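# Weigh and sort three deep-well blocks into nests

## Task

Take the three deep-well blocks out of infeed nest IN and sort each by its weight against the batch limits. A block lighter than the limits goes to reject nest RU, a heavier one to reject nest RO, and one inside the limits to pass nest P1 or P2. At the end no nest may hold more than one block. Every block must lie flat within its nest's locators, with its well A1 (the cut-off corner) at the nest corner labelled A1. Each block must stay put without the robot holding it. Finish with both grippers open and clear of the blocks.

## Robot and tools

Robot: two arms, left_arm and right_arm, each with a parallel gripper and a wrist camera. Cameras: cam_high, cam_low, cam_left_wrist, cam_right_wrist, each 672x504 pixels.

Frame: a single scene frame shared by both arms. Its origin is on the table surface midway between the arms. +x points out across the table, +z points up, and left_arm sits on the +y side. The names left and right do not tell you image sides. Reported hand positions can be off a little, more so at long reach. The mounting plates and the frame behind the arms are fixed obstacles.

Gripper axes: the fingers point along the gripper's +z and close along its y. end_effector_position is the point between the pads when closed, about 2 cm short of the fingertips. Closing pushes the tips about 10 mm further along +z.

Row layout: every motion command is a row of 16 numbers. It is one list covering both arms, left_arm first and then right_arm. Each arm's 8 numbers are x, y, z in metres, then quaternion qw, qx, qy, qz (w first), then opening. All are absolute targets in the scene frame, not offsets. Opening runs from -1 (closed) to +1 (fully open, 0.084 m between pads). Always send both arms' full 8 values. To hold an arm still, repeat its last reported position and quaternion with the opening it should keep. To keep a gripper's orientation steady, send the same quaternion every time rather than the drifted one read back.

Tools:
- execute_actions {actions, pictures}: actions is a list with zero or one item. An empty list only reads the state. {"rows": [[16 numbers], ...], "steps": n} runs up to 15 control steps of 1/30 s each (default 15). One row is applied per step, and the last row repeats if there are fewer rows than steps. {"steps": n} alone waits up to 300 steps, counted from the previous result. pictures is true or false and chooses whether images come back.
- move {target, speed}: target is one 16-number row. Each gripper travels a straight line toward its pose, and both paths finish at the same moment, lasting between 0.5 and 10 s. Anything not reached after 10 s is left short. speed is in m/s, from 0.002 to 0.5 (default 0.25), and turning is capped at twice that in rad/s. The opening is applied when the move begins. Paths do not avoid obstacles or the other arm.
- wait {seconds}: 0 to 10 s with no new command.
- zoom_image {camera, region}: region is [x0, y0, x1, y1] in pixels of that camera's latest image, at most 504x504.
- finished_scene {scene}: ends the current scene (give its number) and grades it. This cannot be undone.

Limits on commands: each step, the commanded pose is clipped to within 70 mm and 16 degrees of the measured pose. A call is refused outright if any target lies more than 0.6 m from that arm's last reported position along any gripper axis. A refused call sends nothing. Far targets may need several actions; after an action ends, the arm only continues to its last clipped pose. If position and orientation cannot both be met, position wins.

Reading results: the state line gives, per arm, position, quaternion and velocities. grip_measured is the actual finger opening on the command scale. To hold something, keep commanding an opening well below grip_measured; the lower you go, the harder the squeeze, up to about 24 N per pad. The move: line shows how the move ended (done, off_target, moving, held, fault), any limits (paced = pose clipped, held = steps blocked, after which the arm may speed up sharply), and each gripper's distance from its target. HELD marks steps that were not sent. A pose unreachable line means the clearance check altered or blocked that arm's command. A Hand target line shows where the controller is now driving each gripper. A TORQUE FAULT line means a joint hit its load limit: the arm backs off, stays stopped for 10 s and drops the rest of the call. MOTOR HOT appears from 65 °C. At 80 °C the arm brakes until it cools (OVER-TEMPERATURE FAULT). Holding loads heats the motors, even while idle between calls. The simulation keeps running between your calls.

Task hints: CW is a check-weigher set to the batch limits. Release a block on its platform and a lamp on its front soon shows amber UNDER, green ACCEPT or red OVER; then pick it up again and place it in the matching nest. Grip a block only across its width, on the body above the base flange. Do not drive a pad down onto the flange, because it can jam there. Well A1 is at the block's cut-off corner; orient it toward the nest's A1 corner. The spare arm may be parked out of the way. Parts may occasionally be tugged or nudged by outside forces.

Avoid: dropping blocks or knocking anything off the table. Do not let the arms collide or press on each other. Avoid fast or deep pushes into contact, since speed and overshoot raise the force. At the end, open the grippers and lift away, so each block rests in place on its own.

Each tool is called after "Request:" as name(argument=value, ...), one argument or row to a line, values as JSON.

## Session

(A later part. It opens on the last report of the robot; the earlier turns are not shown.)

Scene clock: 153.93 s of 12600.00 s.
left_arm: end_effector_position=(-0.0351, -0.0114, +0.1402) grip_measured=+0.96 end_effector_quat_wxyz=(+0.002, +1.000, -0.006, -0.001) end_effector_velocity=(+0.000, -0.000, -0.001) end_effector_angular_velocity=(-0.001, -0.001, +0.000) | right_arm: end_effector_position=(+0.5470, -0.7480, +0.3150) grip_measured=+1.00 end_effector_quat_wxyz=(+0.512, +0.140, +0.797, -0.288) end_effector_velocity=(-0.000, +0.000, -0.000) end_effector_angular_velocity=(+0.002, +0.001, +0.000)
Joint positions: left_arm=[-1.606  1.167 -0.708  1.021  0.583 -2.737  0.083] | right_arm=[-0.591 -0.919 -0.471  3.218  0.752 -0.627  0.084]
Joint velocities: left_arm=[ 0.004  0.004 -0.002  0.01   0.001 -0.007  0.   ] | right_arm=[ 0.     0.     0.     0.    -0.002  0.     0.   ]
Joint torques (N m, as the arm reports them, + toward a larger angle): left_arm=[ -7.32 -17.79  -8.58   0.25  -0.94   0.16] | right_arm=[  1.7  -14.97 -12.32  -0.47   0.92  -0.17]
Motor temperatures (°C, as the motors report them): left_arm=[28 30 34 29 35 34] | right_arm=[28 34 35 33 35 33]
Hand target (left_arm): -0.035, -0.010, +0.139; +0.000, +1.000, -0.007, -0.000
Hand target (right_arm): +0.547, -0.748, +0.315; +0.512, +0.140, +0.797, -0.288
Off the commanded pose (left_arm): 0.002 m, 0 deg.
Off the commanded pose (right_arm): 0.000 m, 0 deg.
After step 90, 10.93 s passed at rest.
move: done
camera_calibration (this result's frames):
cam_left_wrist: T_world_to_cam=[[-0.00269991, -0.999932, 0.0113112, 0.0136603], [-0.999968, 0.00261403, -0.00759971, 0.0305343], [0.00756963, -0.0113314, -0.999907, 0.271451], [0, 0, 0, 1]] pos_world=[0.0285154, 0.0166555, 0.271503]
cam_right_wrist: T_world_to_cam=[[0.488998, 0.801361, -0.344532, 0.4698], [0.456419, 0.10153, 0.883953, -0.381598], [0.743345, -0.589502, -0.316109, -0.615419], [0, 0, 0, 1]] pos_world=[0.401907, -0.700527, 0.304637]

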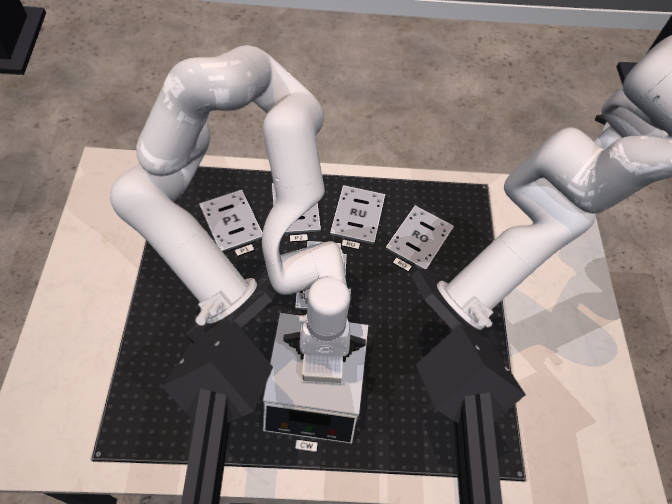

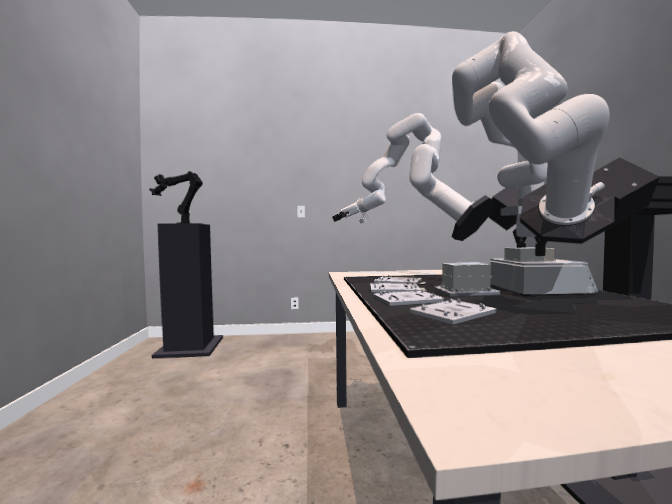

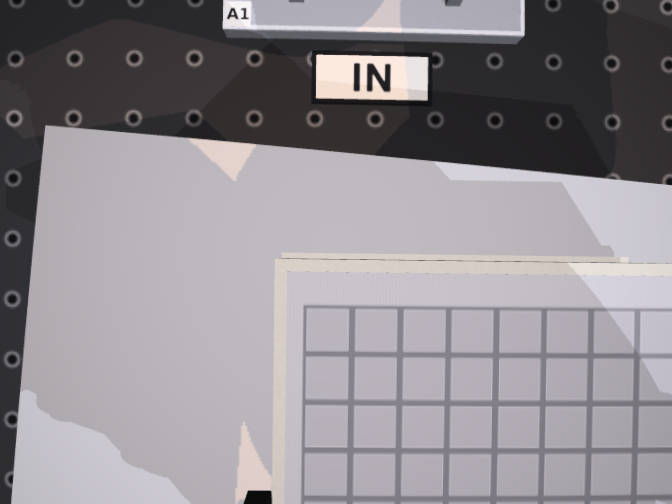

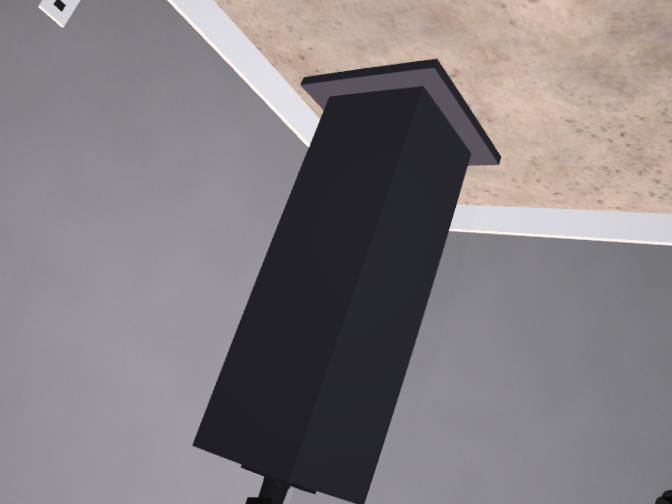

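Contact at ~0.141.

Request:
move(
  target=[-0.035,-0.011,0.141,0,1,-0.007,0,1,0.547,-0.748,0.315,0.512,0.14,0.797,-0.288,1],
  speed=0.005,
)

Request:
wait(
  seconds=2,
)

Request:
zoom_image(
  camera="cam_high",
  region=[250, 380, 380, 460],
)

Scene clock: 177.77 s of 12600.00 s.
left_arm: end_effector_position=(-0.0350, -0.0106, +0.1407) grip_measured=+1.00 end_effector_quat_wxyz=(-0.000, +1.000, -0.007, +0.000) end_effector_velocity=(+0.000, -0.003, +0.002) end_effector_angular_velocity=(-0.005, -0.001, +0.001) | right_arm: end_effector_position=(+0.5470, -0.7480, +0.3150) grip_measured=+1.00 end_effector_quat_wxyz=(+0.512, +0.140, +0.797, -0.288) end_effector_velocity=(-0.000, -0.001, +0.000) end_effector_angular_velocity=(-0.002, -0.000, -0.001)
Joint positions: left_arm=[-1.61   1.165 -0.707  1.009  0.584 -2.728  0.084] | right_arm=[-0.591 -0.919 -0.471  3.218  0.752 -0.627  0.084]
Joint velocities: left_arm=[-0.002 -0.003 -0.003 -0.002  0.001  0.002  0.   ] | right_arm=[-0.001  0.    -0.    -0.     0.002 -0.    -0.   ]
Joint torques (N m, as the arm reports them, + toward a larger angle): left_arm=[ -8.56 -28.28 -11.29  -0.49  -2.14   0.  ] | right_arm=[  1.97 -15.82 -12.31  -1.03   0.9   -0.1 ]
Motor temperatures (°C, as the motors report them): left_arm=[28 29 33 29 35 34] | right_arm=[28 34 36 33 35 33]
Hand target (left_arm): -0.035, -0.011, +0.141; -0.000, +1.000, -0.007, +0.000
Hand target (right_arm): +0.547, -0.748, +0.315; +0.512, +0.140, +0.797, -0.288
Off the commanded pose (left_arm): 0.000 m, 0 deg.
Off the commanded pose (right_arm): 0.000 m, 0 deg.
After step 100, 19.63 s passed at rest.
move: done
camera_calibration (this result's frames):
cam_left_wrist: T_world_to_cam=[[-0.0046715, -0.999962, 0.00736878, 0.0149521], [-0.999946, 0.00460269, -0.00932747, 0.0308912], [0.0092932, -0.00741196, -0.999929, 0.272061], [0, 0, 0, 1]] pos_world=[0.028431, 0.0168259, 0.27222]
cam_right_wrist: T_world_to_cam=[[0.488998, 0.801361, -0.344532, 0.4698], [0.456419, 0.10153, 0.883953, -0.381598], [0.743345, -0.589502, -0.316109, -0.615419], [0, 0, 0, 1]] pos_world=[0.401907, -0.700527, 0.304637]

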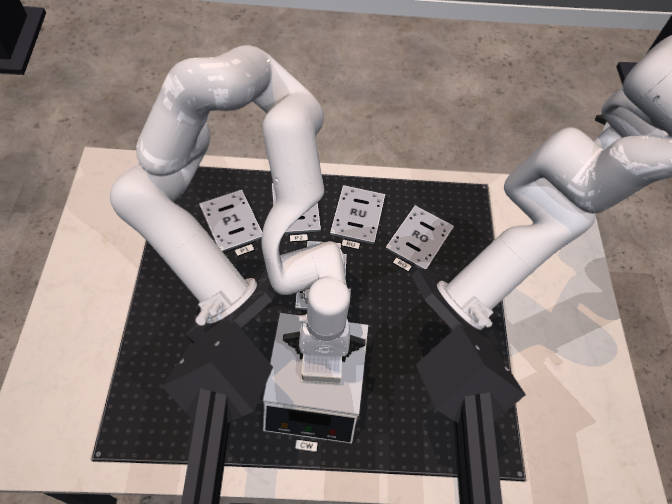

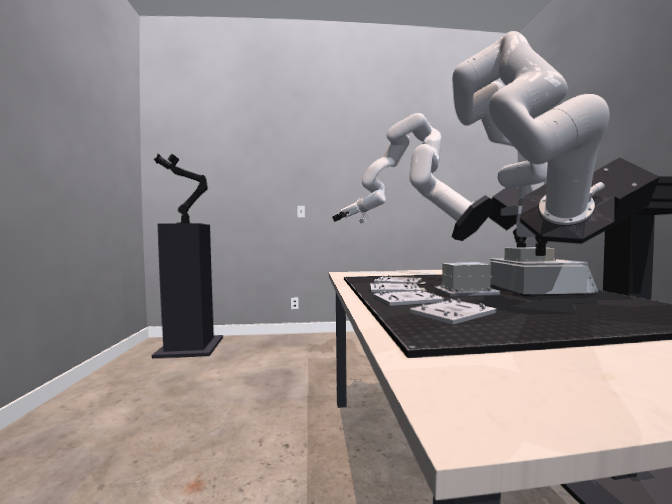

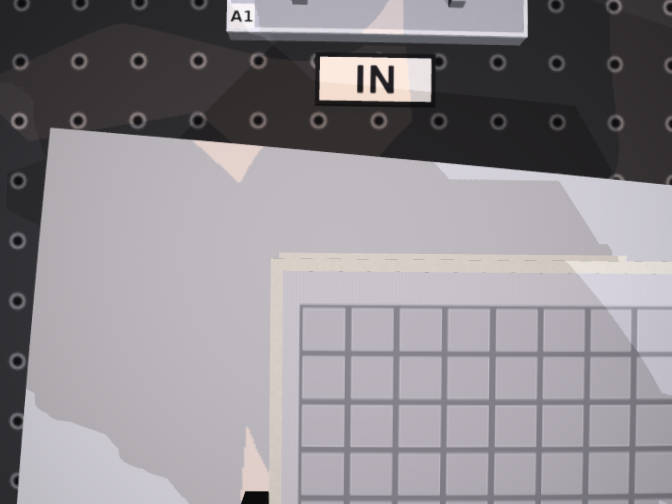

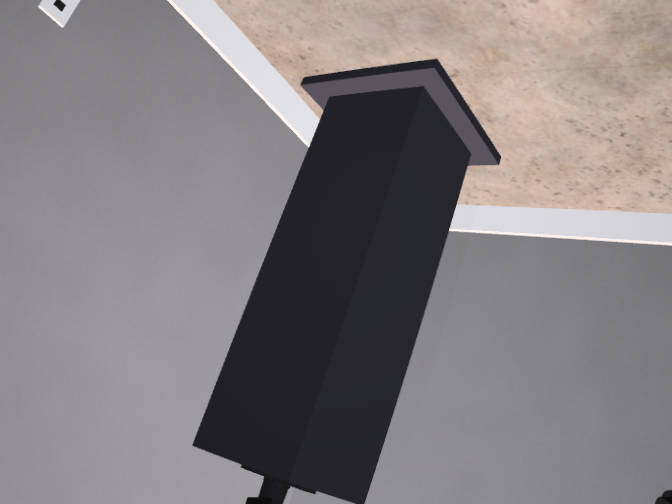

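Scene clock: 179.77 s of 12600.00 s.
left_arm: end_effector_position=(-0.0350, -0.0110, +0.1410) grip_measured=+1.00 end_effector_quat_wxyz=(-0.000, +1.000, -0.007, -0.000) end_effector_velocity=(+0.000, +0.000, -0.000) end_effector_angular_velocity=(+0.001, +0.001, +0.001) | right_arm: end_effector_position=(+0.5470, -0.7480, +0.3150) grip_measured=+1.00 end_effector_quat_wxyz=(+0.512, +0.140, +0.797, -0.288) end_effector_velocity=(+0.000, +0.000, +0.000) end_effector_angular_velocity=(+0.001, -0.001, -0.001)
Joint positions: left_arm=[-1.611  1.165 -0.708  1.009  0.584 -2.727  0.084] | right_arm=[-0.591 -0.919 -0.471  3.218  0.752 -0.627  0.084]
Joint velocities: left_arm=[ 0.001 -0.    -0.    -0.    -0.     0.    -0.   ] | right_arm=[ 0.    -0.     0.     0.001  0.     0.001 -0.   ]
Joint torques (N m, as the arm reports them, + toward a larger angle): left_arm=[ -8.46 -28.02 -11.35  -0.45  -2.14  -0.09] | right_arm=[  1.51 -15.87 -12.14  -1.1    0.79  -0.12]
Motor temperatures (°C, as the motors report them): left_arm=[28 30 33 29 35 34] | right_arm=[28 34 36 33 35 33]
Hand target (left_arm): -0.035, -0.011, +0.141; -0.000, +1.000, -0.007, +0.000
Hand target (right_arm): +0.547, -0.748, +0.315; +0.512, +0.140, +0.797, -0.288
Off the commanded pose (left_arm): 0.000 m, 0 deg.
Off the commanded pose (right_arm): 0.000 m, 0 deg.
Steps of this call (steps 1 to 60: nothing new was sent). Readings (end_effector_position):
1: left_arm (-0.0350, -0.0107, +0.1408) | right_arm (+0.5470, -0.7480, +0.3150)
2: left_arm (-0.0350, -0.0108, +0.1408) | right_arm (+0.5470, -0.7480, +0.3150)
4: left_arm (-0.0350, -0.0108, +0.1409) | right_arm (+0.5470, -0.7480, +0.3150)
8: left_arm (-0.0350, -0.0109, +0.1410) | right_arm (+0.5470, -0.7480, +0.3150)
60: the state above
camera_calibration (this result's frames):
cam_left_wrist: T_world_to_cam=[[-0.00436024, -0.999957, 0.00816847, 0.0144525], [-0.99995, 0.00428608, -0.0090744, 0.0308443], [0.009039, -0.00820762, -0.999925, 0.272304], [0, 0, 0, 1]] pos_world=[0.0284444, 0.0165547, 0.272446]
cam_right_wrist: T_world_to_cam=[[0.488998, 0.801361, -0.344532, 0.4698], [0.456419, 0.10153, 0.883953, -0.381598], [0.743345, -0.589502, -0.316109, -0.615419], [0, 0, 0, 1]] pos_world=[0.401907, -0.700527, 0.304637]

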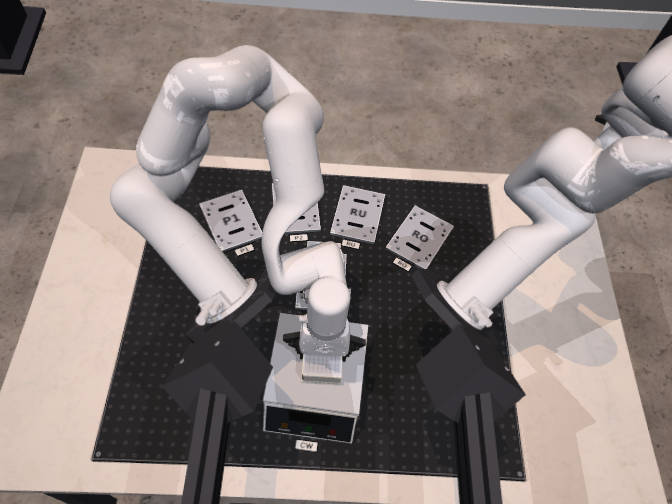

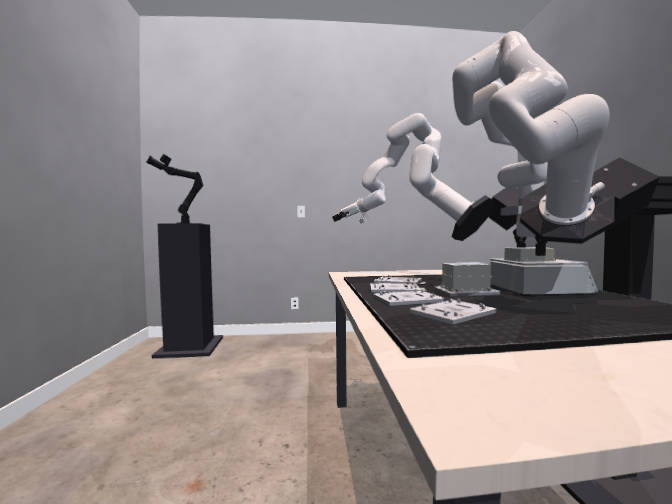

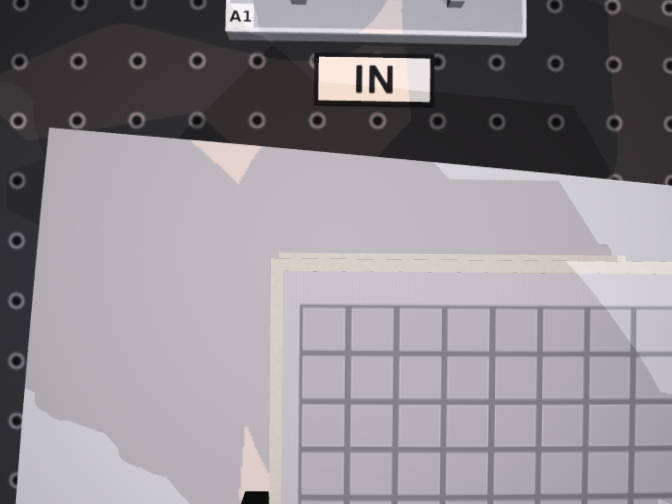

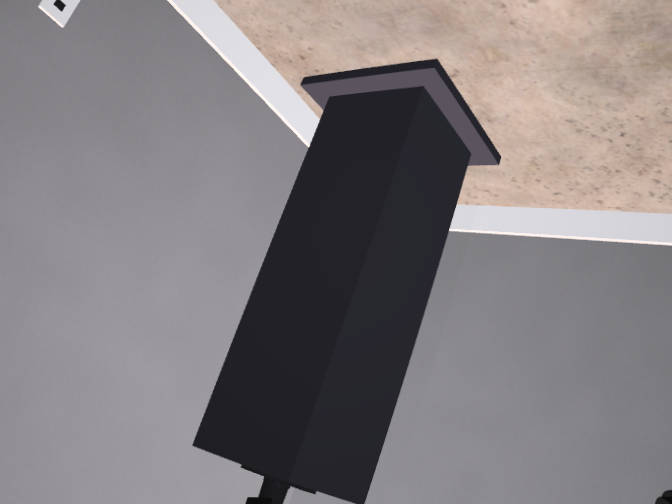

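Region (250, 380, 380, 460) of cam_high's 672x504 image, scaled by 3.877, with more detail than that image has; it fills the top 310 rows of this view, and the rest is white.

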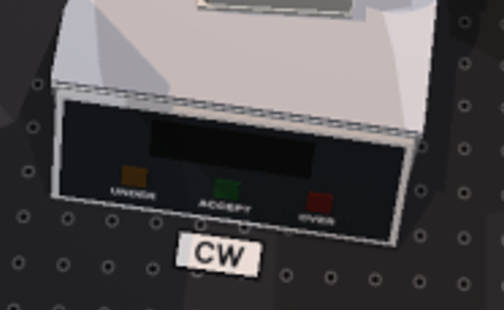

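Left pad still touching; recentre.

Request:
move(
  target=[-0.035,-0.0101,0.141,0,1,-0.007,0,1,0.547,-0.748,0.315,0.512,0.14,0.797,-0.288,1],
  speed=0.005,
)

Request:
wait(
  seconds=2,
)

Scene clock: 188.63 s of 12600.00 s.
left_arm: end_effector_position=(-0.0350, -0.0102, +0.1410) grip_measured=+1.00 end_effector_quat_wxyz=(-0.000, +1.000, -0.007, +0.000) end_effector_velocity=(-0.000, +0.001, -0.000) end_effector_angular_velocity=(+0.001, +0.001, +0.001) | right_arm: end_effector_position=(+0.5470, -0.7480, +0.3150) grip_measured=+1.00 end_effector_quat_wxyz=(+0.512, +0.140, +0.797, -0.288) end_effector_velocity=(+0.000, -0.000, -0.000) end_effector_angular_velocity=(+0.000, +0.000, +0.001)
Joint positions: left_arm=[-1.611  1.164 -0.705  1.01   0.583 -2.729  0.084] | right_arm=[-0.591 -0.919 -0.471  3.218  0.752 -0.627  0.084]
Joint velocities: left_arm=[ 0.    -0.001  0.002  0.    -0.001 -0.002  0.   ] | right_arm=[-0.    -0.    -0.    -0.001 -0.001  0.001 -0.   ]
Joint torques (N m, as the arm reports them, + toward a larger angle): left_arm=[ -8.62 -27.8  -11.1   -0.53  -2.21   0.27] | right_arm=[  1.75 -15.21 -12.21  -0.49   0.96  -0.19]
Motor temperatures (°C, as the motors report them): left_arm=[28 30 33 29 35 34] | right_arm=[28 34 36 33 35 33]
Hand target (left_arm): -0.035, -0.010, +0.141; -0.000, +1.000, -0.007, -0.000
Hand target (right_arm): +0.547, -0.748, +0.315; +0.512, +0.140, +0.797, -0.288
Off the commanded pose (left_arm): 0.000 m, 0 deg.
Off the commanded pose (right_arm): 0.000 m, 0 deg.
After step 90, 5.17 s passed at rest.
move: done
camera_calibration (this result's frames):
cam_left_wrist: T_world_to_cam=[[-0.00437304, -0.999957, 0.00816495, 0.0153051], [-0.99995, 0.00429887, -0.00907866, 0.0308393], [0.00904317, -0.00820424, -0.999925, 0.272311], [0, 0, 0, 1]] pos_world=[0.0284421, 0.017406, 0.272445]
cam_right_wrist: T_world_to_cam=[[0.488998, 0.801361, -0.344532, 0.4698], [0.456419, 0.10153, 0.883953, -0.381598], [0.743345, -0.589502, -0.316109, -0.615419], [0, 0, 0, 1]] pos_world=[0.401907, -0.700527, 0.304637]

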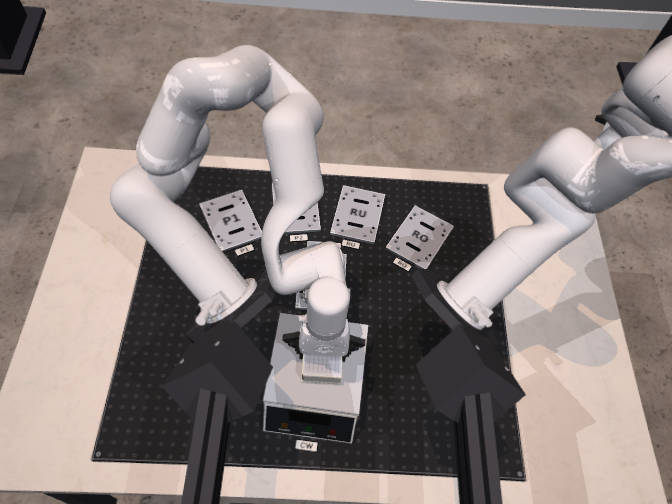

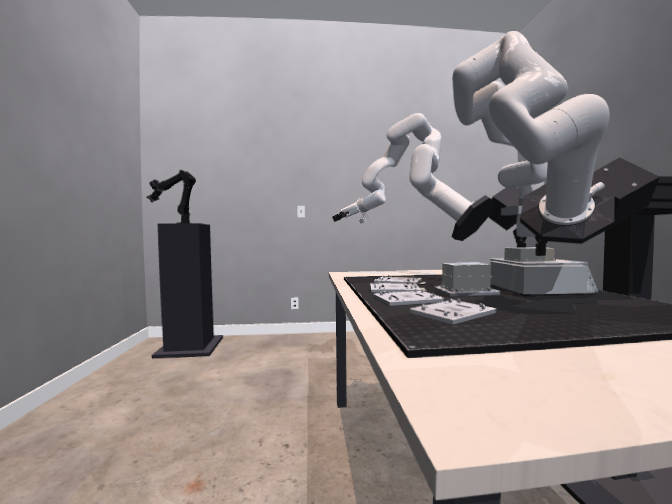

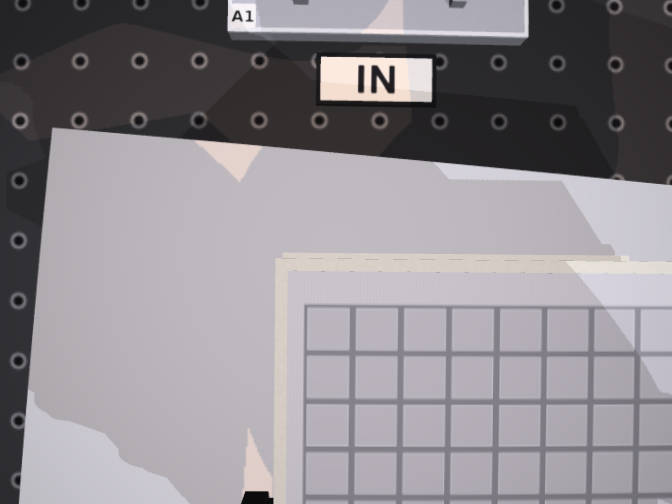

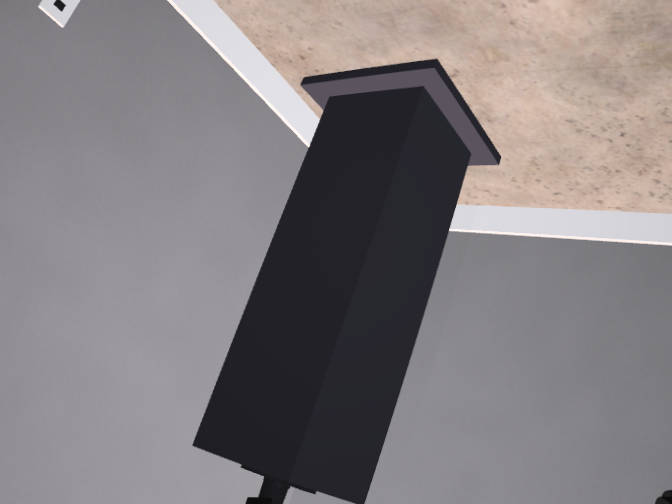

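Scene clock: 190.63 s of 12600.00 s.
left_arm: end_effector_position=(-0.0350, -0.0101, +0.1410) grip_measured=+1.00 end_effector_quat_wxyz=(-0.000, +1.000, -0.007, -0.000) end_effector_velocity=(+0.000, +0.000, -0.000) end_effector_angular_velocity=(+0.000, +0.000, +0.001) | right_arm: end_effector_position=(+0.5470, -0.7480, +0.3150) grip_measured=+1.00 end_effector_quat_wxyz=(+0.512, +0.140, +0.797, -0.288) end_effector_velocity=(+0.000, +0.000, +0.000) end_effector_angular_velocity=(-0.000, +0.000, +0.001)
Joint positions: left_arm=[-1.611  1.164 -0.705  1.01   0.583 -2.729  0.084] | right_arm=[-0.591 -0.919 -0.471  3.218  0.752 -0.627  0.084]
Joint velocities: left_arm=[ 0.  0.  0. -0.  0. -0.  0.] | right_arm=[ 0.001 -0.     0.    -0.    -0.    -0.001 -0.   ]
Joint torques (N m, as the arm reports them, + toward a larger angle): left_arm=[ -8.77 -27.91 -11.05  -0.46  -2.13   0.04] | right_arm=[  1.7  -16.06 -12.29  -0.96   0.77  -0.51]
Motor temperatures (°C, as the motors report them): left_arm=[28 30 33 29 35 34] | right_arm=[28 34 36 33 35 33]
Hand target (left_arm): -0.035, -0.010, +0.141; -0.000, +1.000, -0.007, -0.000
Hand target (right_arm): +0.547, -0.748, +0.315; +0.512, +0.140, +0.797, -0.288
Off the commanded pose (left_arm): 0.000 m, 0 deg.
Off the commanded pose (right_arm): 0.000 m, 0 deg.
Steps of this call (steps 1 to 60: nothing new was sent). Readings (end_effector_position):
1: left_arm (-0.0350, -0.0101, +0.1410) | right_arm (+0.5470, -0.7480, +0.3150)
2: left_arm (-0.0350, -0.0101, +0.1410) | right_arm (+0.5470, -0.7480, +0.3150)
4: left_arm (-0.0350, -0.0101, +0.1410) | right_arm (+0.5470, -0.7480, +0.3150)
8: left_arm (-0.0350, -0.0101, +0.1410) | right_arm (+0.5470, -0.7480, +0.3150)
60: the state above
camera_calibration (this result's frames):
cam_left_wrist: T_world_to_cam=[[-0.00436912, -0.999957, 0.00816817, 0.015357], [-0.99995, 0.00429494, -0.00907676, 0.0308384], [0.00904129, -0.00820742, -0.999925, 0.272311], [0, 0, 0, 1]] pos_world=[0.0284419, 0.0174589, 0.272445]
cam_right_wrist: T_world_to_cam=[[0.488998, 0.801361, -0.344532, 0.4698], [0.456419, 0.10153, 0.883953, -0.381598], [0.743346, -0.589502, -0.316109, -0.615419], [0, 0, 0, 1]] pos_world=[0.401907, -0.700527, 0.304637]

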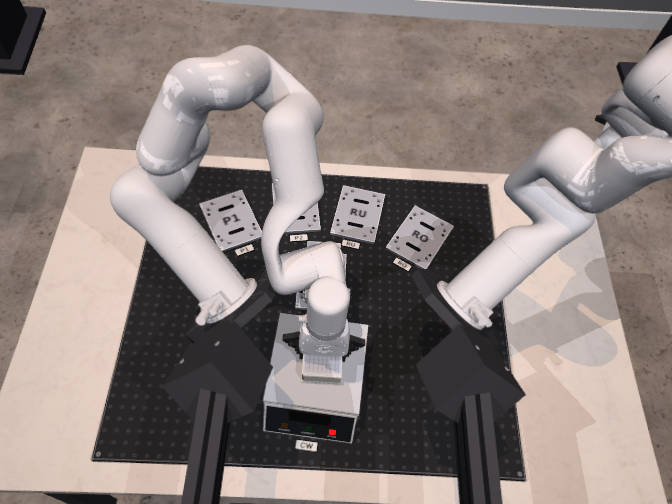

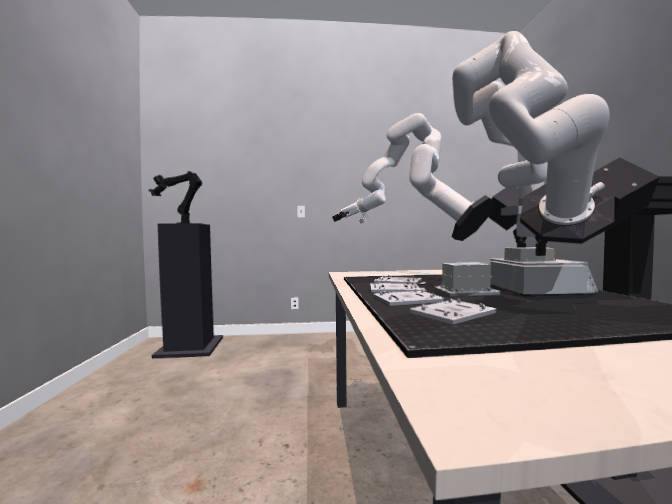

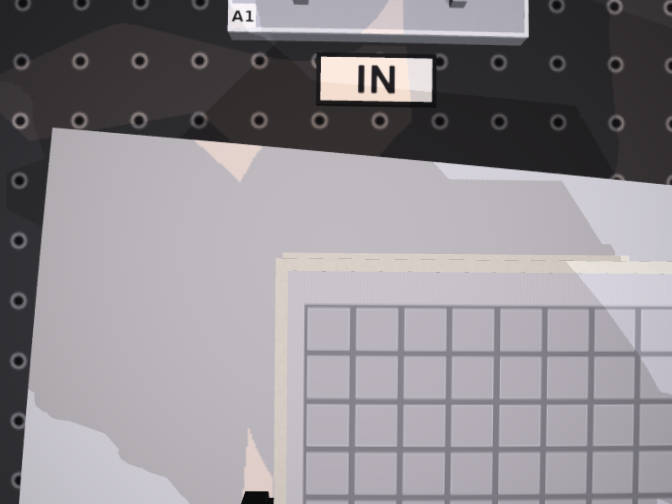

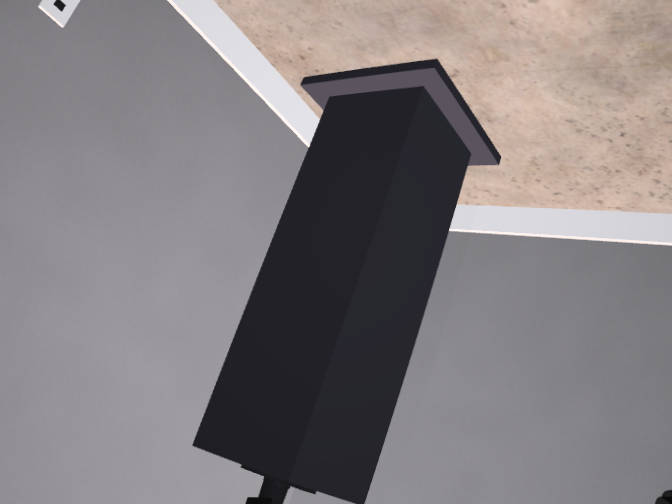

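Request:
move(
  target=[-0.035,-0.0101,0.141,0,1,-0.007,0,0.3,0.547,-0.748,0.315,0.512,0.14,0.797,-0.288,1],
)

Request:
move(
  target=[-0.02,-0.0101,0.17,0,1,-0.007,0,0.3,0.547,-0.748,0.315,0.512,0.14,0.797,-0.288,1],
  speed=0.05,
)

Request:
move(
  target=[0.3,-0.15,0.17,0,0.9636,-0.2672,0,0.3,0.547,-0.748,0.315,0.512,0.14,0.797,-0.288,1],
  speed=0.15,
)

Request:
move(
  target=[0.345,-0.258,0.134,0,0.9636,-0.2672,0,0.3,0.547,-0.748,0.315,0.512,0.14,0.797,-0.288,1],
  speed=0.12,
)

Scene clock: 213.77 s of 12600.00 s.
left_arm: end_effector_position=(-0.0350, -0.0102, +0.1411) grip_measured=+0.96 end_effector_quat_wxyz=(+0.000, +1.000, -0.007, -0.000) end_effector_velocity=(+0.000, +0.000, +0.000) end_effector_angular_velocity=(-0.001, -0.002, -0.002) | right_arm: end_effector_position=(+0.5470, -0.7480, +0.3150) grip_measured=+1.00 end_effector_quat_wxyz=(+0.512, +0.140, +0.797, -0.288) end_effector_velocity=(-0.000, -0.000, -0.000) end_effector_angular_velocity=(-0.001, +0.002, +0.001)
Joint positions: left_arm=[-1.611  1.164 -0.705  1.01   0.583 -2.729  0.083] | right_arm=[-0.591 -0.919 -0.471  3.218  0.752 -0.627  0.084]
Joint velocities: left_arm=[-0.003 -0.     0.    -0.     0.001  0.     0.   ] | right_arm=[-0.002 -0.    -0.    -0.002 -0.001  0.    -0.   ]
Joint torques (N m, as the arm reports them, + toward a larger angle): left_arm=[ -8.36 -26.98 -10.28  -0.42  -1.89   0.03] | right_arm=[  1.83 -15.29 -12.17  -0.83   0.82  -0.26]
Motor temperatures (°C, as the motors report them): left_arm=[28 30 34 29 35 34] | right_arm=[28 34 36 33 35 33]
Hand target (left_arm): -0.035, -0.010, +0.141; +0.000, +1.000, -0.007, +0.000
Hand target (right_arm): +0.547, -0.748, +0.315; +0.512, +0.140, +0.797, -0.288
Off the commanded pose (left_arm): 0.000 m, 0 deg.
Off the commanded pose (right_arm): 0.000 m, 0 deg.
After step 90, 19.43 s passed at rest.
move: done
camera_calibration (this result's frames):
cam_left_wrist: T_world_to_cam=[[-0.00427666, -0.999955, 0.00843854, 0.0151883], [-0.999951, 0.00420091, -0.00897442, 0.0308094], [0.00893857, -0.00847651, -0.999924, 0.272375], [0, 0, 0, 1]] pos_world=[0.0284382, 0.017367, 0.272503]
cam_right_wrist: T_world_to_cam=[[0.488998, 0.801361, -0.344532, 0.4698], [0.456419, 0.10153, 0.883953, -0.381598], [0.743345, -0.589502, -0.316109, -0.615419], [0, 0, 0, 1]] pos_world=[0.401907, -0.700527, 0.304637]

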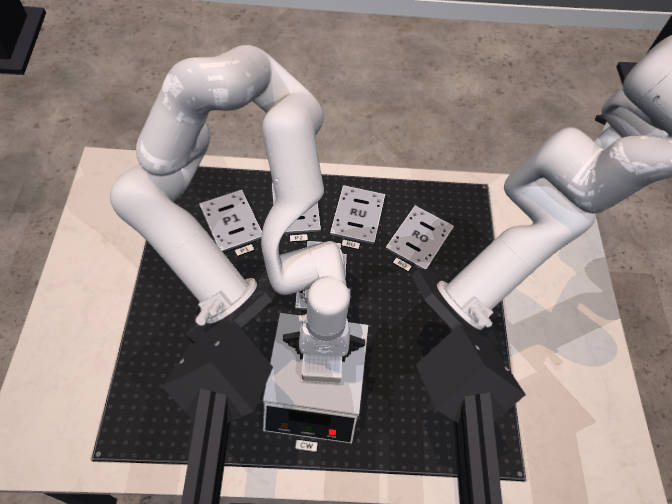

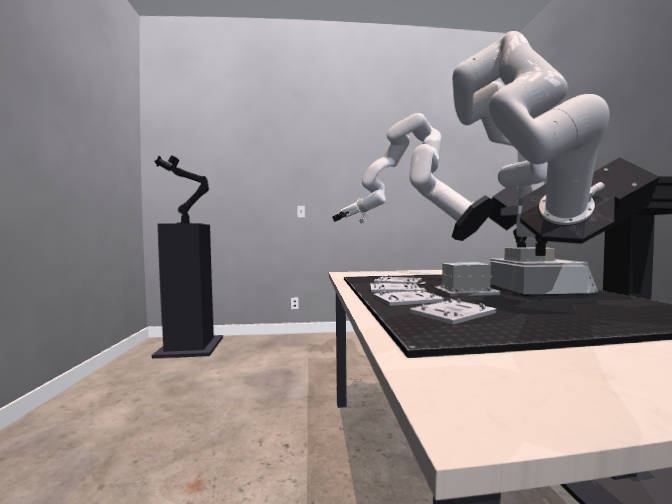

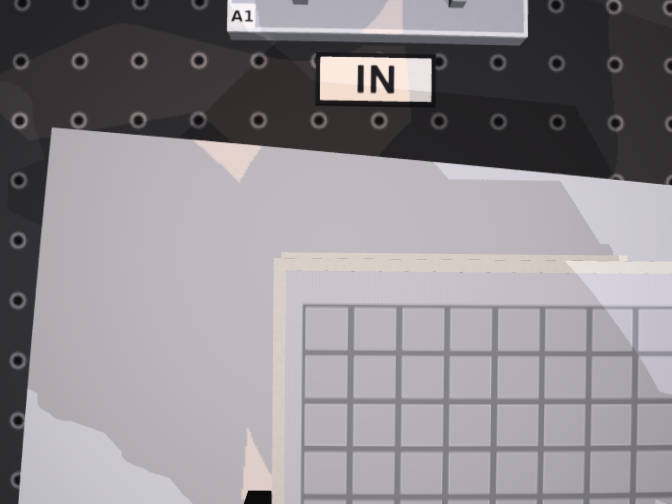

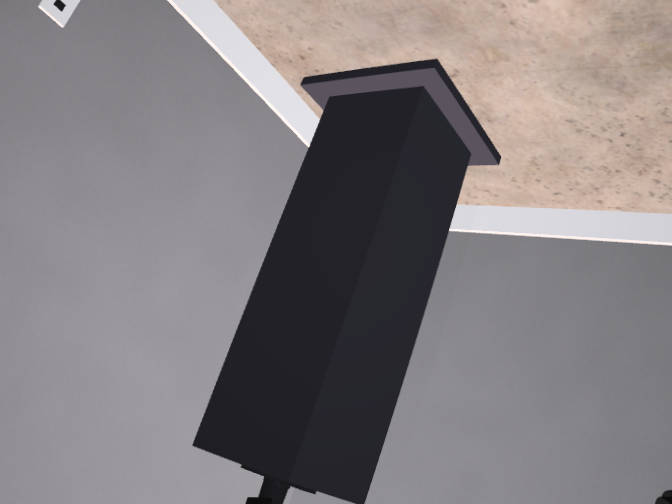

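Scene clock: 214.87 s of 12600.00 s.
left_arm: end_effector_position=(-0.0201, -0.0101, +0.1697) grip_measured=+0.96 end_effector_quat_wxyz=(-0.000, +1.000, -0.007, +0.000) end_effector_velocity=(+0.001, -0.000, +0.002) end_effector_angular_velocity=(+0.000, -0.002, -0.002) | right_arm: end_effector_position=(+0.5470, -0.7480, +0.3150) grip_measured=+1.00 end_effector_quat_wxyz=(+0.512, +0.140, +0.797, -0.288) end_effector_velocity=(-0.000, +0.000, -0.000) end_effector_angular_velocity=(-0.000, +0.001, +0.000)
Joint positions: left_arm=[-1.637  1.046 -0.656  0.896  0.615 -2.619  0.083] | right_arm=[-0.591 -0.919 -0.471  3.218  0.752 -0.627  0.084]
Joint velocities: left_arm=[-0.005 -0.008  0.002 -0.012  0.004  0.011 -0.   ] | right_arm=[-0. -0.  0. -0. -0. -0.  0.]
Joint torques (N m, as the arm reports them, + toward a larger angle): left_arm=[ -8.7  -27.5  -12.81  -0.46  -2.28   0.01] | right_arm=[  1.27 -16.22 -12.1   -0.35   0.83  -0.35]
Motor temperatures (°C, as the motors report them): left_arm=[28 30 34 29 35 34] | right_arm=[28 34 36 33 35 33]
Hand target (left_arm): -0.020, -0.010, +0.170; -0.000, +1.000, -0.007, +0.000
Hand target (right_arm): +0.547, -0.748, +0.315; +0.512, +0.140, +0.797, -0.288
Off the commanded pose (left_arm): 0.000 m, 0 deg.
Off the commanded pose (right_arm): 0.000 m, 0 deg.
move: done
camera_calibration (this result's frames):
cam_left_wrist: T_world_to_cam=[[-0.00437605, -0.999958, 0.00804693, 0.0152517], [-0.999948, 0.00430173, -0.00922958, 0.0459873], [0.00919457, -0.00808691, -0.999925, 0.300892], [0, 0, 0, 1]] pos_world=[0.0432851, 0.0174865, 0.301172]
cam_right_wrist: T_world_to_cam=[[0.488998, 0.801361, -0.344532, 0.4698], [0.456419, 0.10153, 0.883953, -0.381598], [0.743345, -0.589502, -0.316109, -0.615419], [0, 0, 0, 1]] pos_world=[0.401907, -0.700527, 0.304637]

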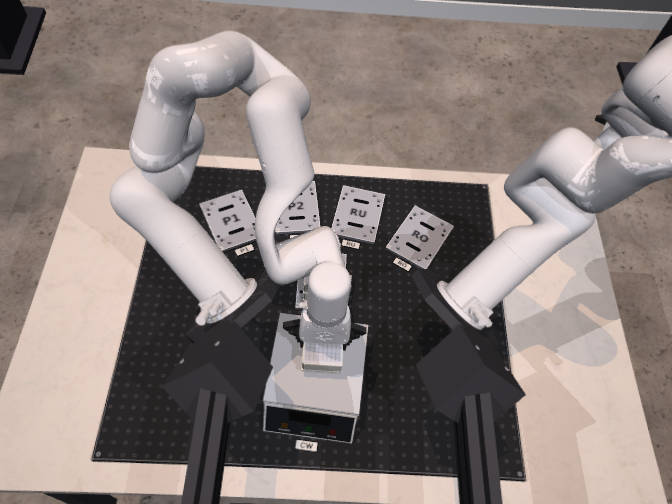

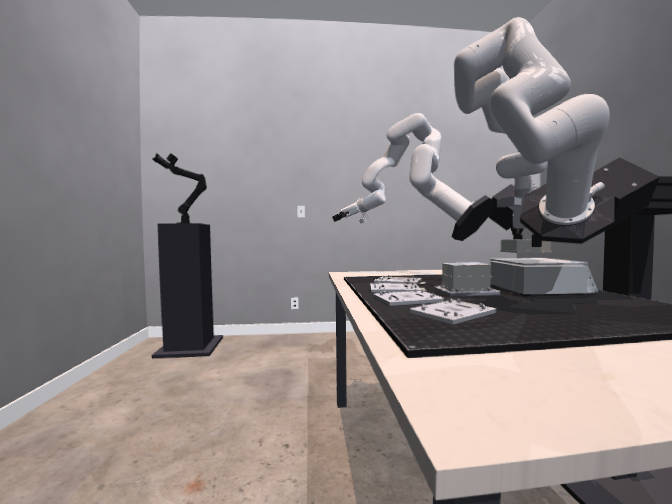

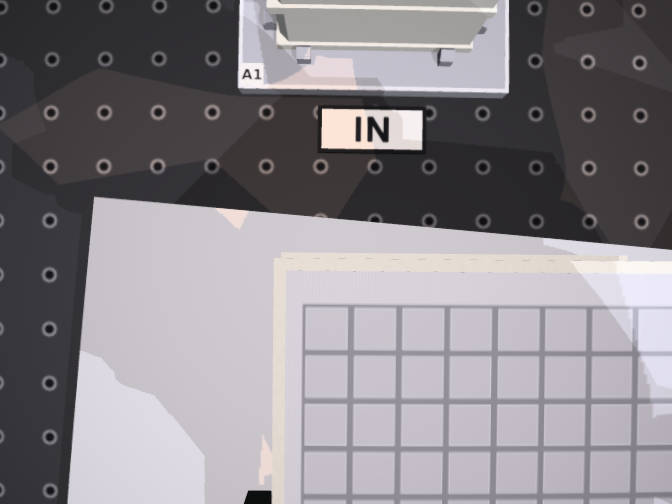

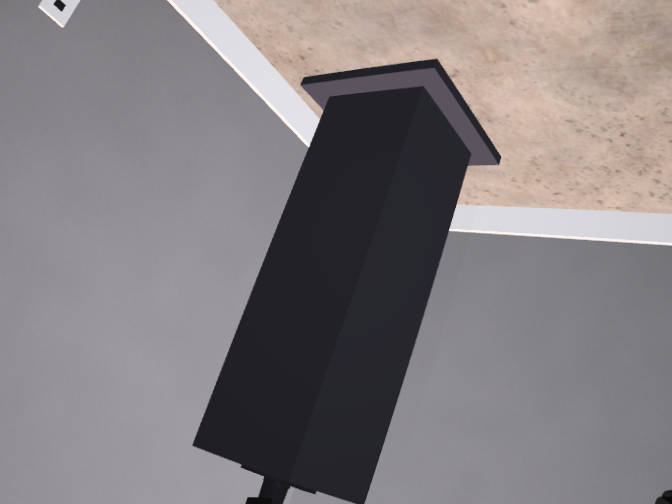

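Scene clock: 217.77 s of 12600.00 s.
left_arm: end_effector_position=(+0.2987, -0.1508, +0.1708) grip_measured=+0.96 end_effector_quat_wxyz=(-0.000, +0.964, -0.267, -0.000) end_effector_velocity=(+0.003, -0.002, +0.000) end_effector_angular_velocity=(+0.004, +0.001, -0.002) | right_arm: end_effector_position=(+0.5470, -0.7480, +0.3150) grip_measured=+1.00 end_effector_quat_wxyz=(+0.512, +0.140, +0.797, -0.288) end_effector_velocity=(+0.000, +0.000, +0.000) end_effector_angular_velocity=(-0.001, -0.001, +0.001)
Joint positions: left_arm=[-0.962  0.914 -1.188  1.103  1.005 -1.393  0.083] | right_arm=[-0.591 -0.919 -0.471  3.218  0.752 -0.627  0.084]
Joint velocities: left_arm=[ 0.002  0.005 -0.014 -0.006  0.007  0.013 -0.   ] | right_arm=[ 0.     0.     0.    -0.001  0.001  0.     0.   ]
Joint torques (N m, as the arm reports them, + toward a larger angle): left_arm=[-20.96 -28.17 -11.53  -0.53  -2.43   0.01] | right_arm=[  1.76 -15.2  -12.15  -0.22   0.98  -0.18]
Motor temperatures (°C, as the motors report them): left_arm=[28 30 34 29 35 34] | right_arm=[28 34 36 33 35 33]
Hand target (left_arm): +0.299, -0.151, +0.171; -0.000, +0.964, -0.267, -0.000
Hand target (right_arm): +0.547, -0.748, +0.315; +0.512, +0.140, +0.797, -0.288
Off the commanded pose (left_arm): 0.002 m, 0 deg.
Off the commanded pose (right_arm): 0.000 m, 0 deg.
move: done
camera_calibration (this result's frames):
cam_left_wrist: T_world_to_cam=[[-0.506662, -0.862106, 0.00815496, 0.0467421], [-0.862137, 0.506595, -0.00899049, 0.39998], [0.0036195, -0.0115858, -0.999926, 0.299028], [0, 0, 0, 1]] pos_world=[0.367438, -0.158867, 0.302221]
cam_right_wrist: T_world_to_cam=[[0.488998, 0.801361, -0.344532, 0.4698], [0.456419, 0.10153, 0.883953, -0.381598], [0.743345, -0.589502, -0.316109, -0.615419], [0, 0, 0, 1]] pos_world=[0.401907, -0.700527, 0.304637]

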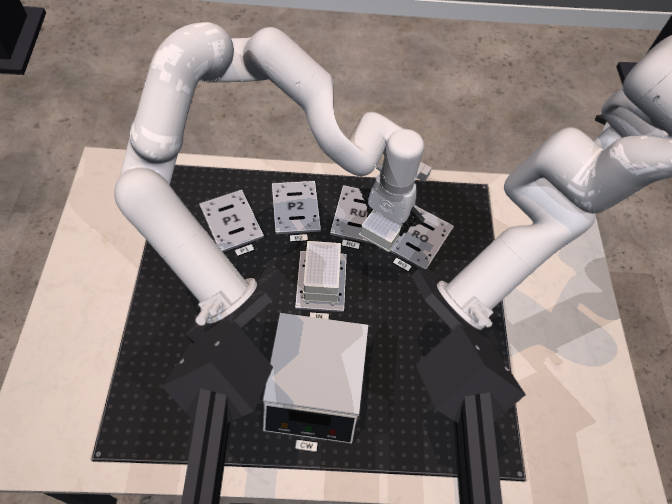

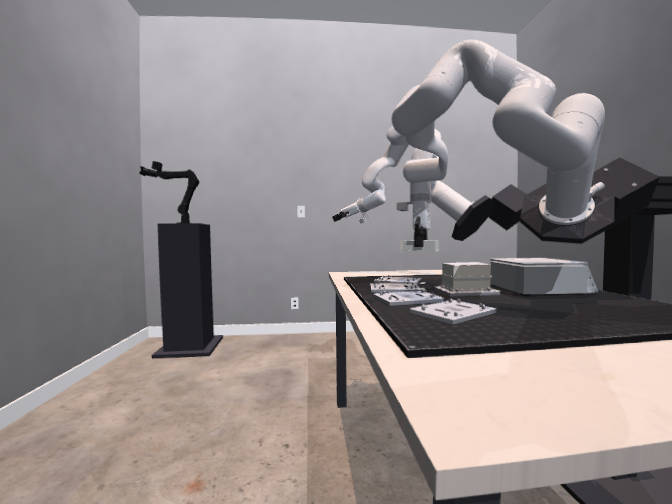

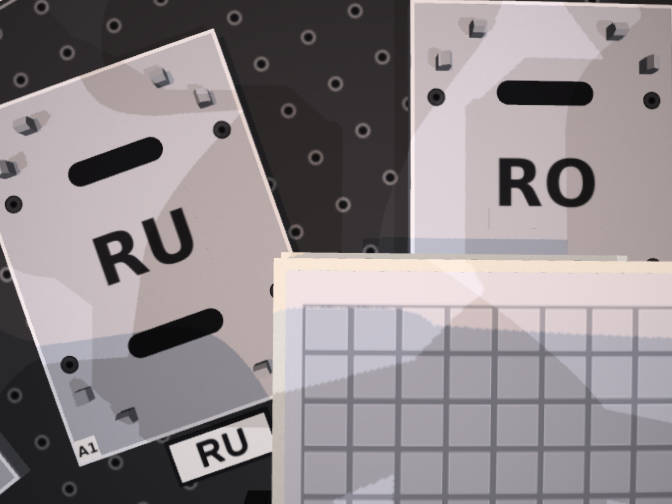

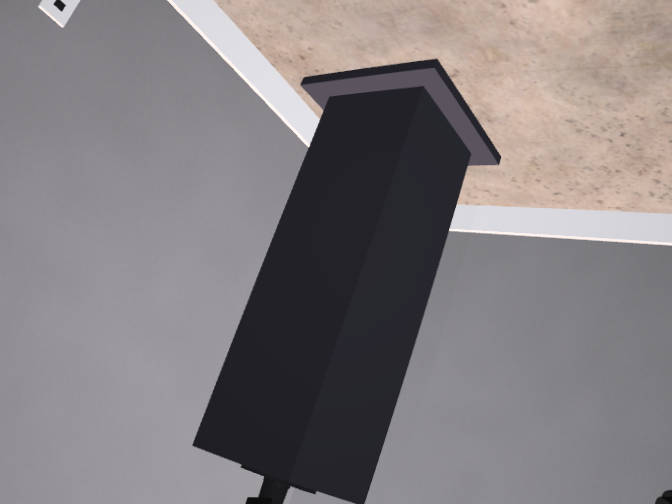

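Scene clock: 219.40 s of 12600.00 s.
left_arm: end_effector_position=(+0.3447, -0.2579, +0.1343) grip_measured=+0.96 end_effector_quat_wxyz=(+0.000, +0.964, -0.267, +0.000) end_effector_velocity=(+0.001, -0.002, -0.001) end_effector_angular_velocity=(+0.005, +0.001, -0.001) | right_arm: end_effector_position=(+0.5470, -0.7480, +0.3150) grip_measured=+1.00 end_effector_quat_wxyz=(+0.512, +0.140, +0.797, -0.288) end_effector_velocity=(-0.000, -0.001, -0.000) end_effector_angular_velocity=(-0.000, +0.000, -0.002)
Joint positions: left_arm=[-0.931  1.309 -1.779  1.03   1.09  -1.188  0.083] | right_arm=[-0.591 -0.919 -0.471  3.218  0.752 -0.627  0.084]
Joint velocities: left_arm=[-0.     0.014 -0.022 -0.006  0.009  0.01   0.   ] | right_arm=[-0.001  0.    -0.     0.002  0.001 -0.    -0.   ]
Joint torques (N m, as the arm reports them, + toward a larger angle): left_arm=[-25.43 -34.93 -12.21  -0.43  -2.31   0.07] | right_arm=[  0.67 -15.19 -11.83  -0.69   0.71  -0.26]
Motor temperatures (°C, as the motors report them): left_arm=[28 30 34 29 35 34] | right_arm=[28 34 36 33 35 33]
Hand target (left_arm): +0.345, -0.258, +0.134; -0.000, +0.964, -0.267, -0.000
Hand target (right_arm): +0.547, -0.748, +0.315; +0.512, +0.140, +0.797, -0.288
Off the commanded pose (left_arm): 0.000 m, 0 deg.
Off the commanded pose (right_arm): 0.000 m, 0 deg.
move: done
camera_calibration (this result's frames):
cam_left_wrist: T_world_to_cam=[[-0.506467, -0.862219, 0.0082876, -0.0221505], [-0.86225, 0.506395, -0.00939502, 0.493607], [0.00390377, -0.0119043, -0.999922, 0.260935], [0, 0, 0, 1]] pos_world=[0.413376, -0.265953, 0.265735]
cam_right_wrist: T_world_to_cam=[[0.488998, 0.801361, -0.344532, 0.4698], [0.456419, 0.10153, 0.883953, -0.381598], [0.743345, -0.589502, -0.316109, -0.615419], [0, 0, 0, 1]] pos_world=[0.401907, -0.700527, 0.304637]

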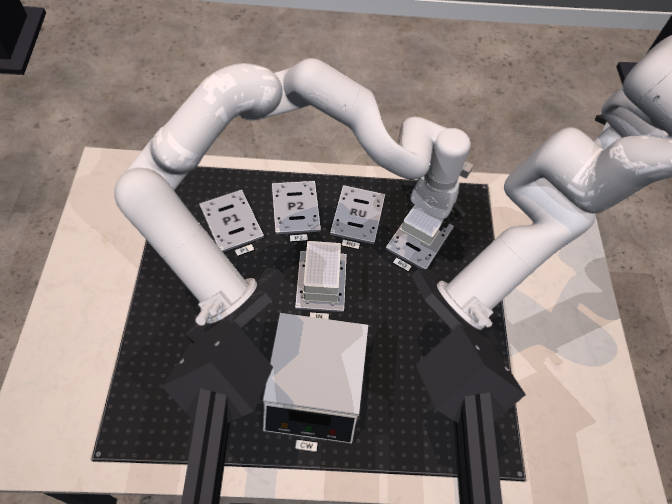

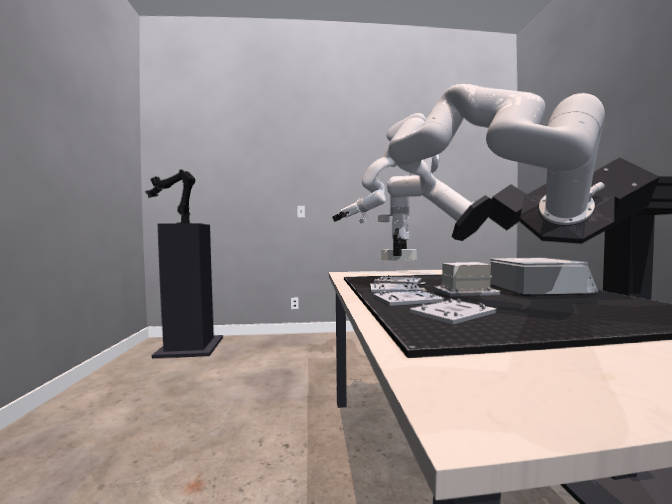

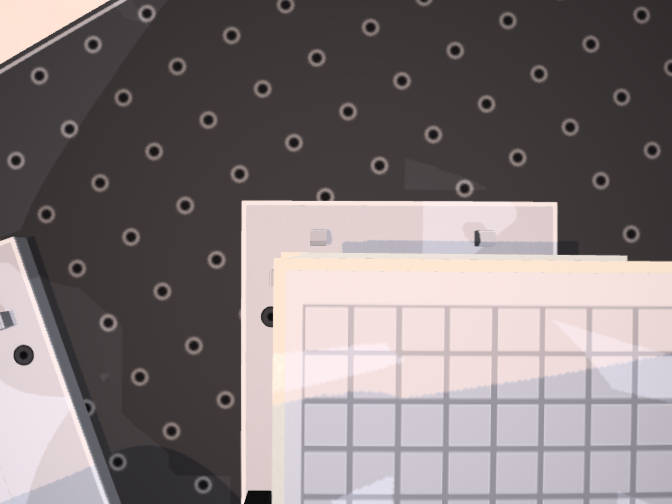

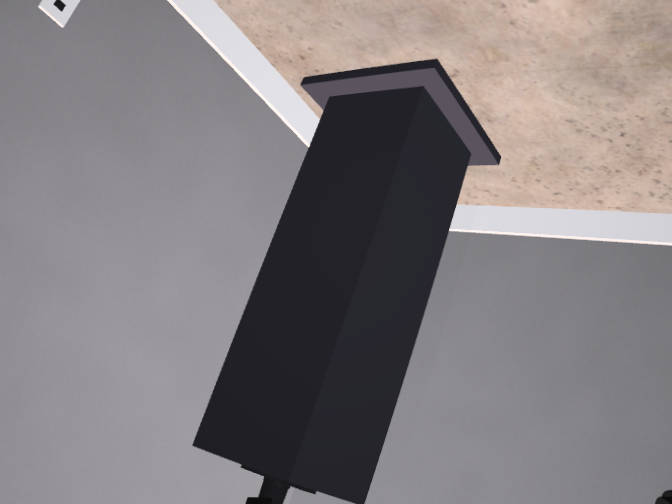

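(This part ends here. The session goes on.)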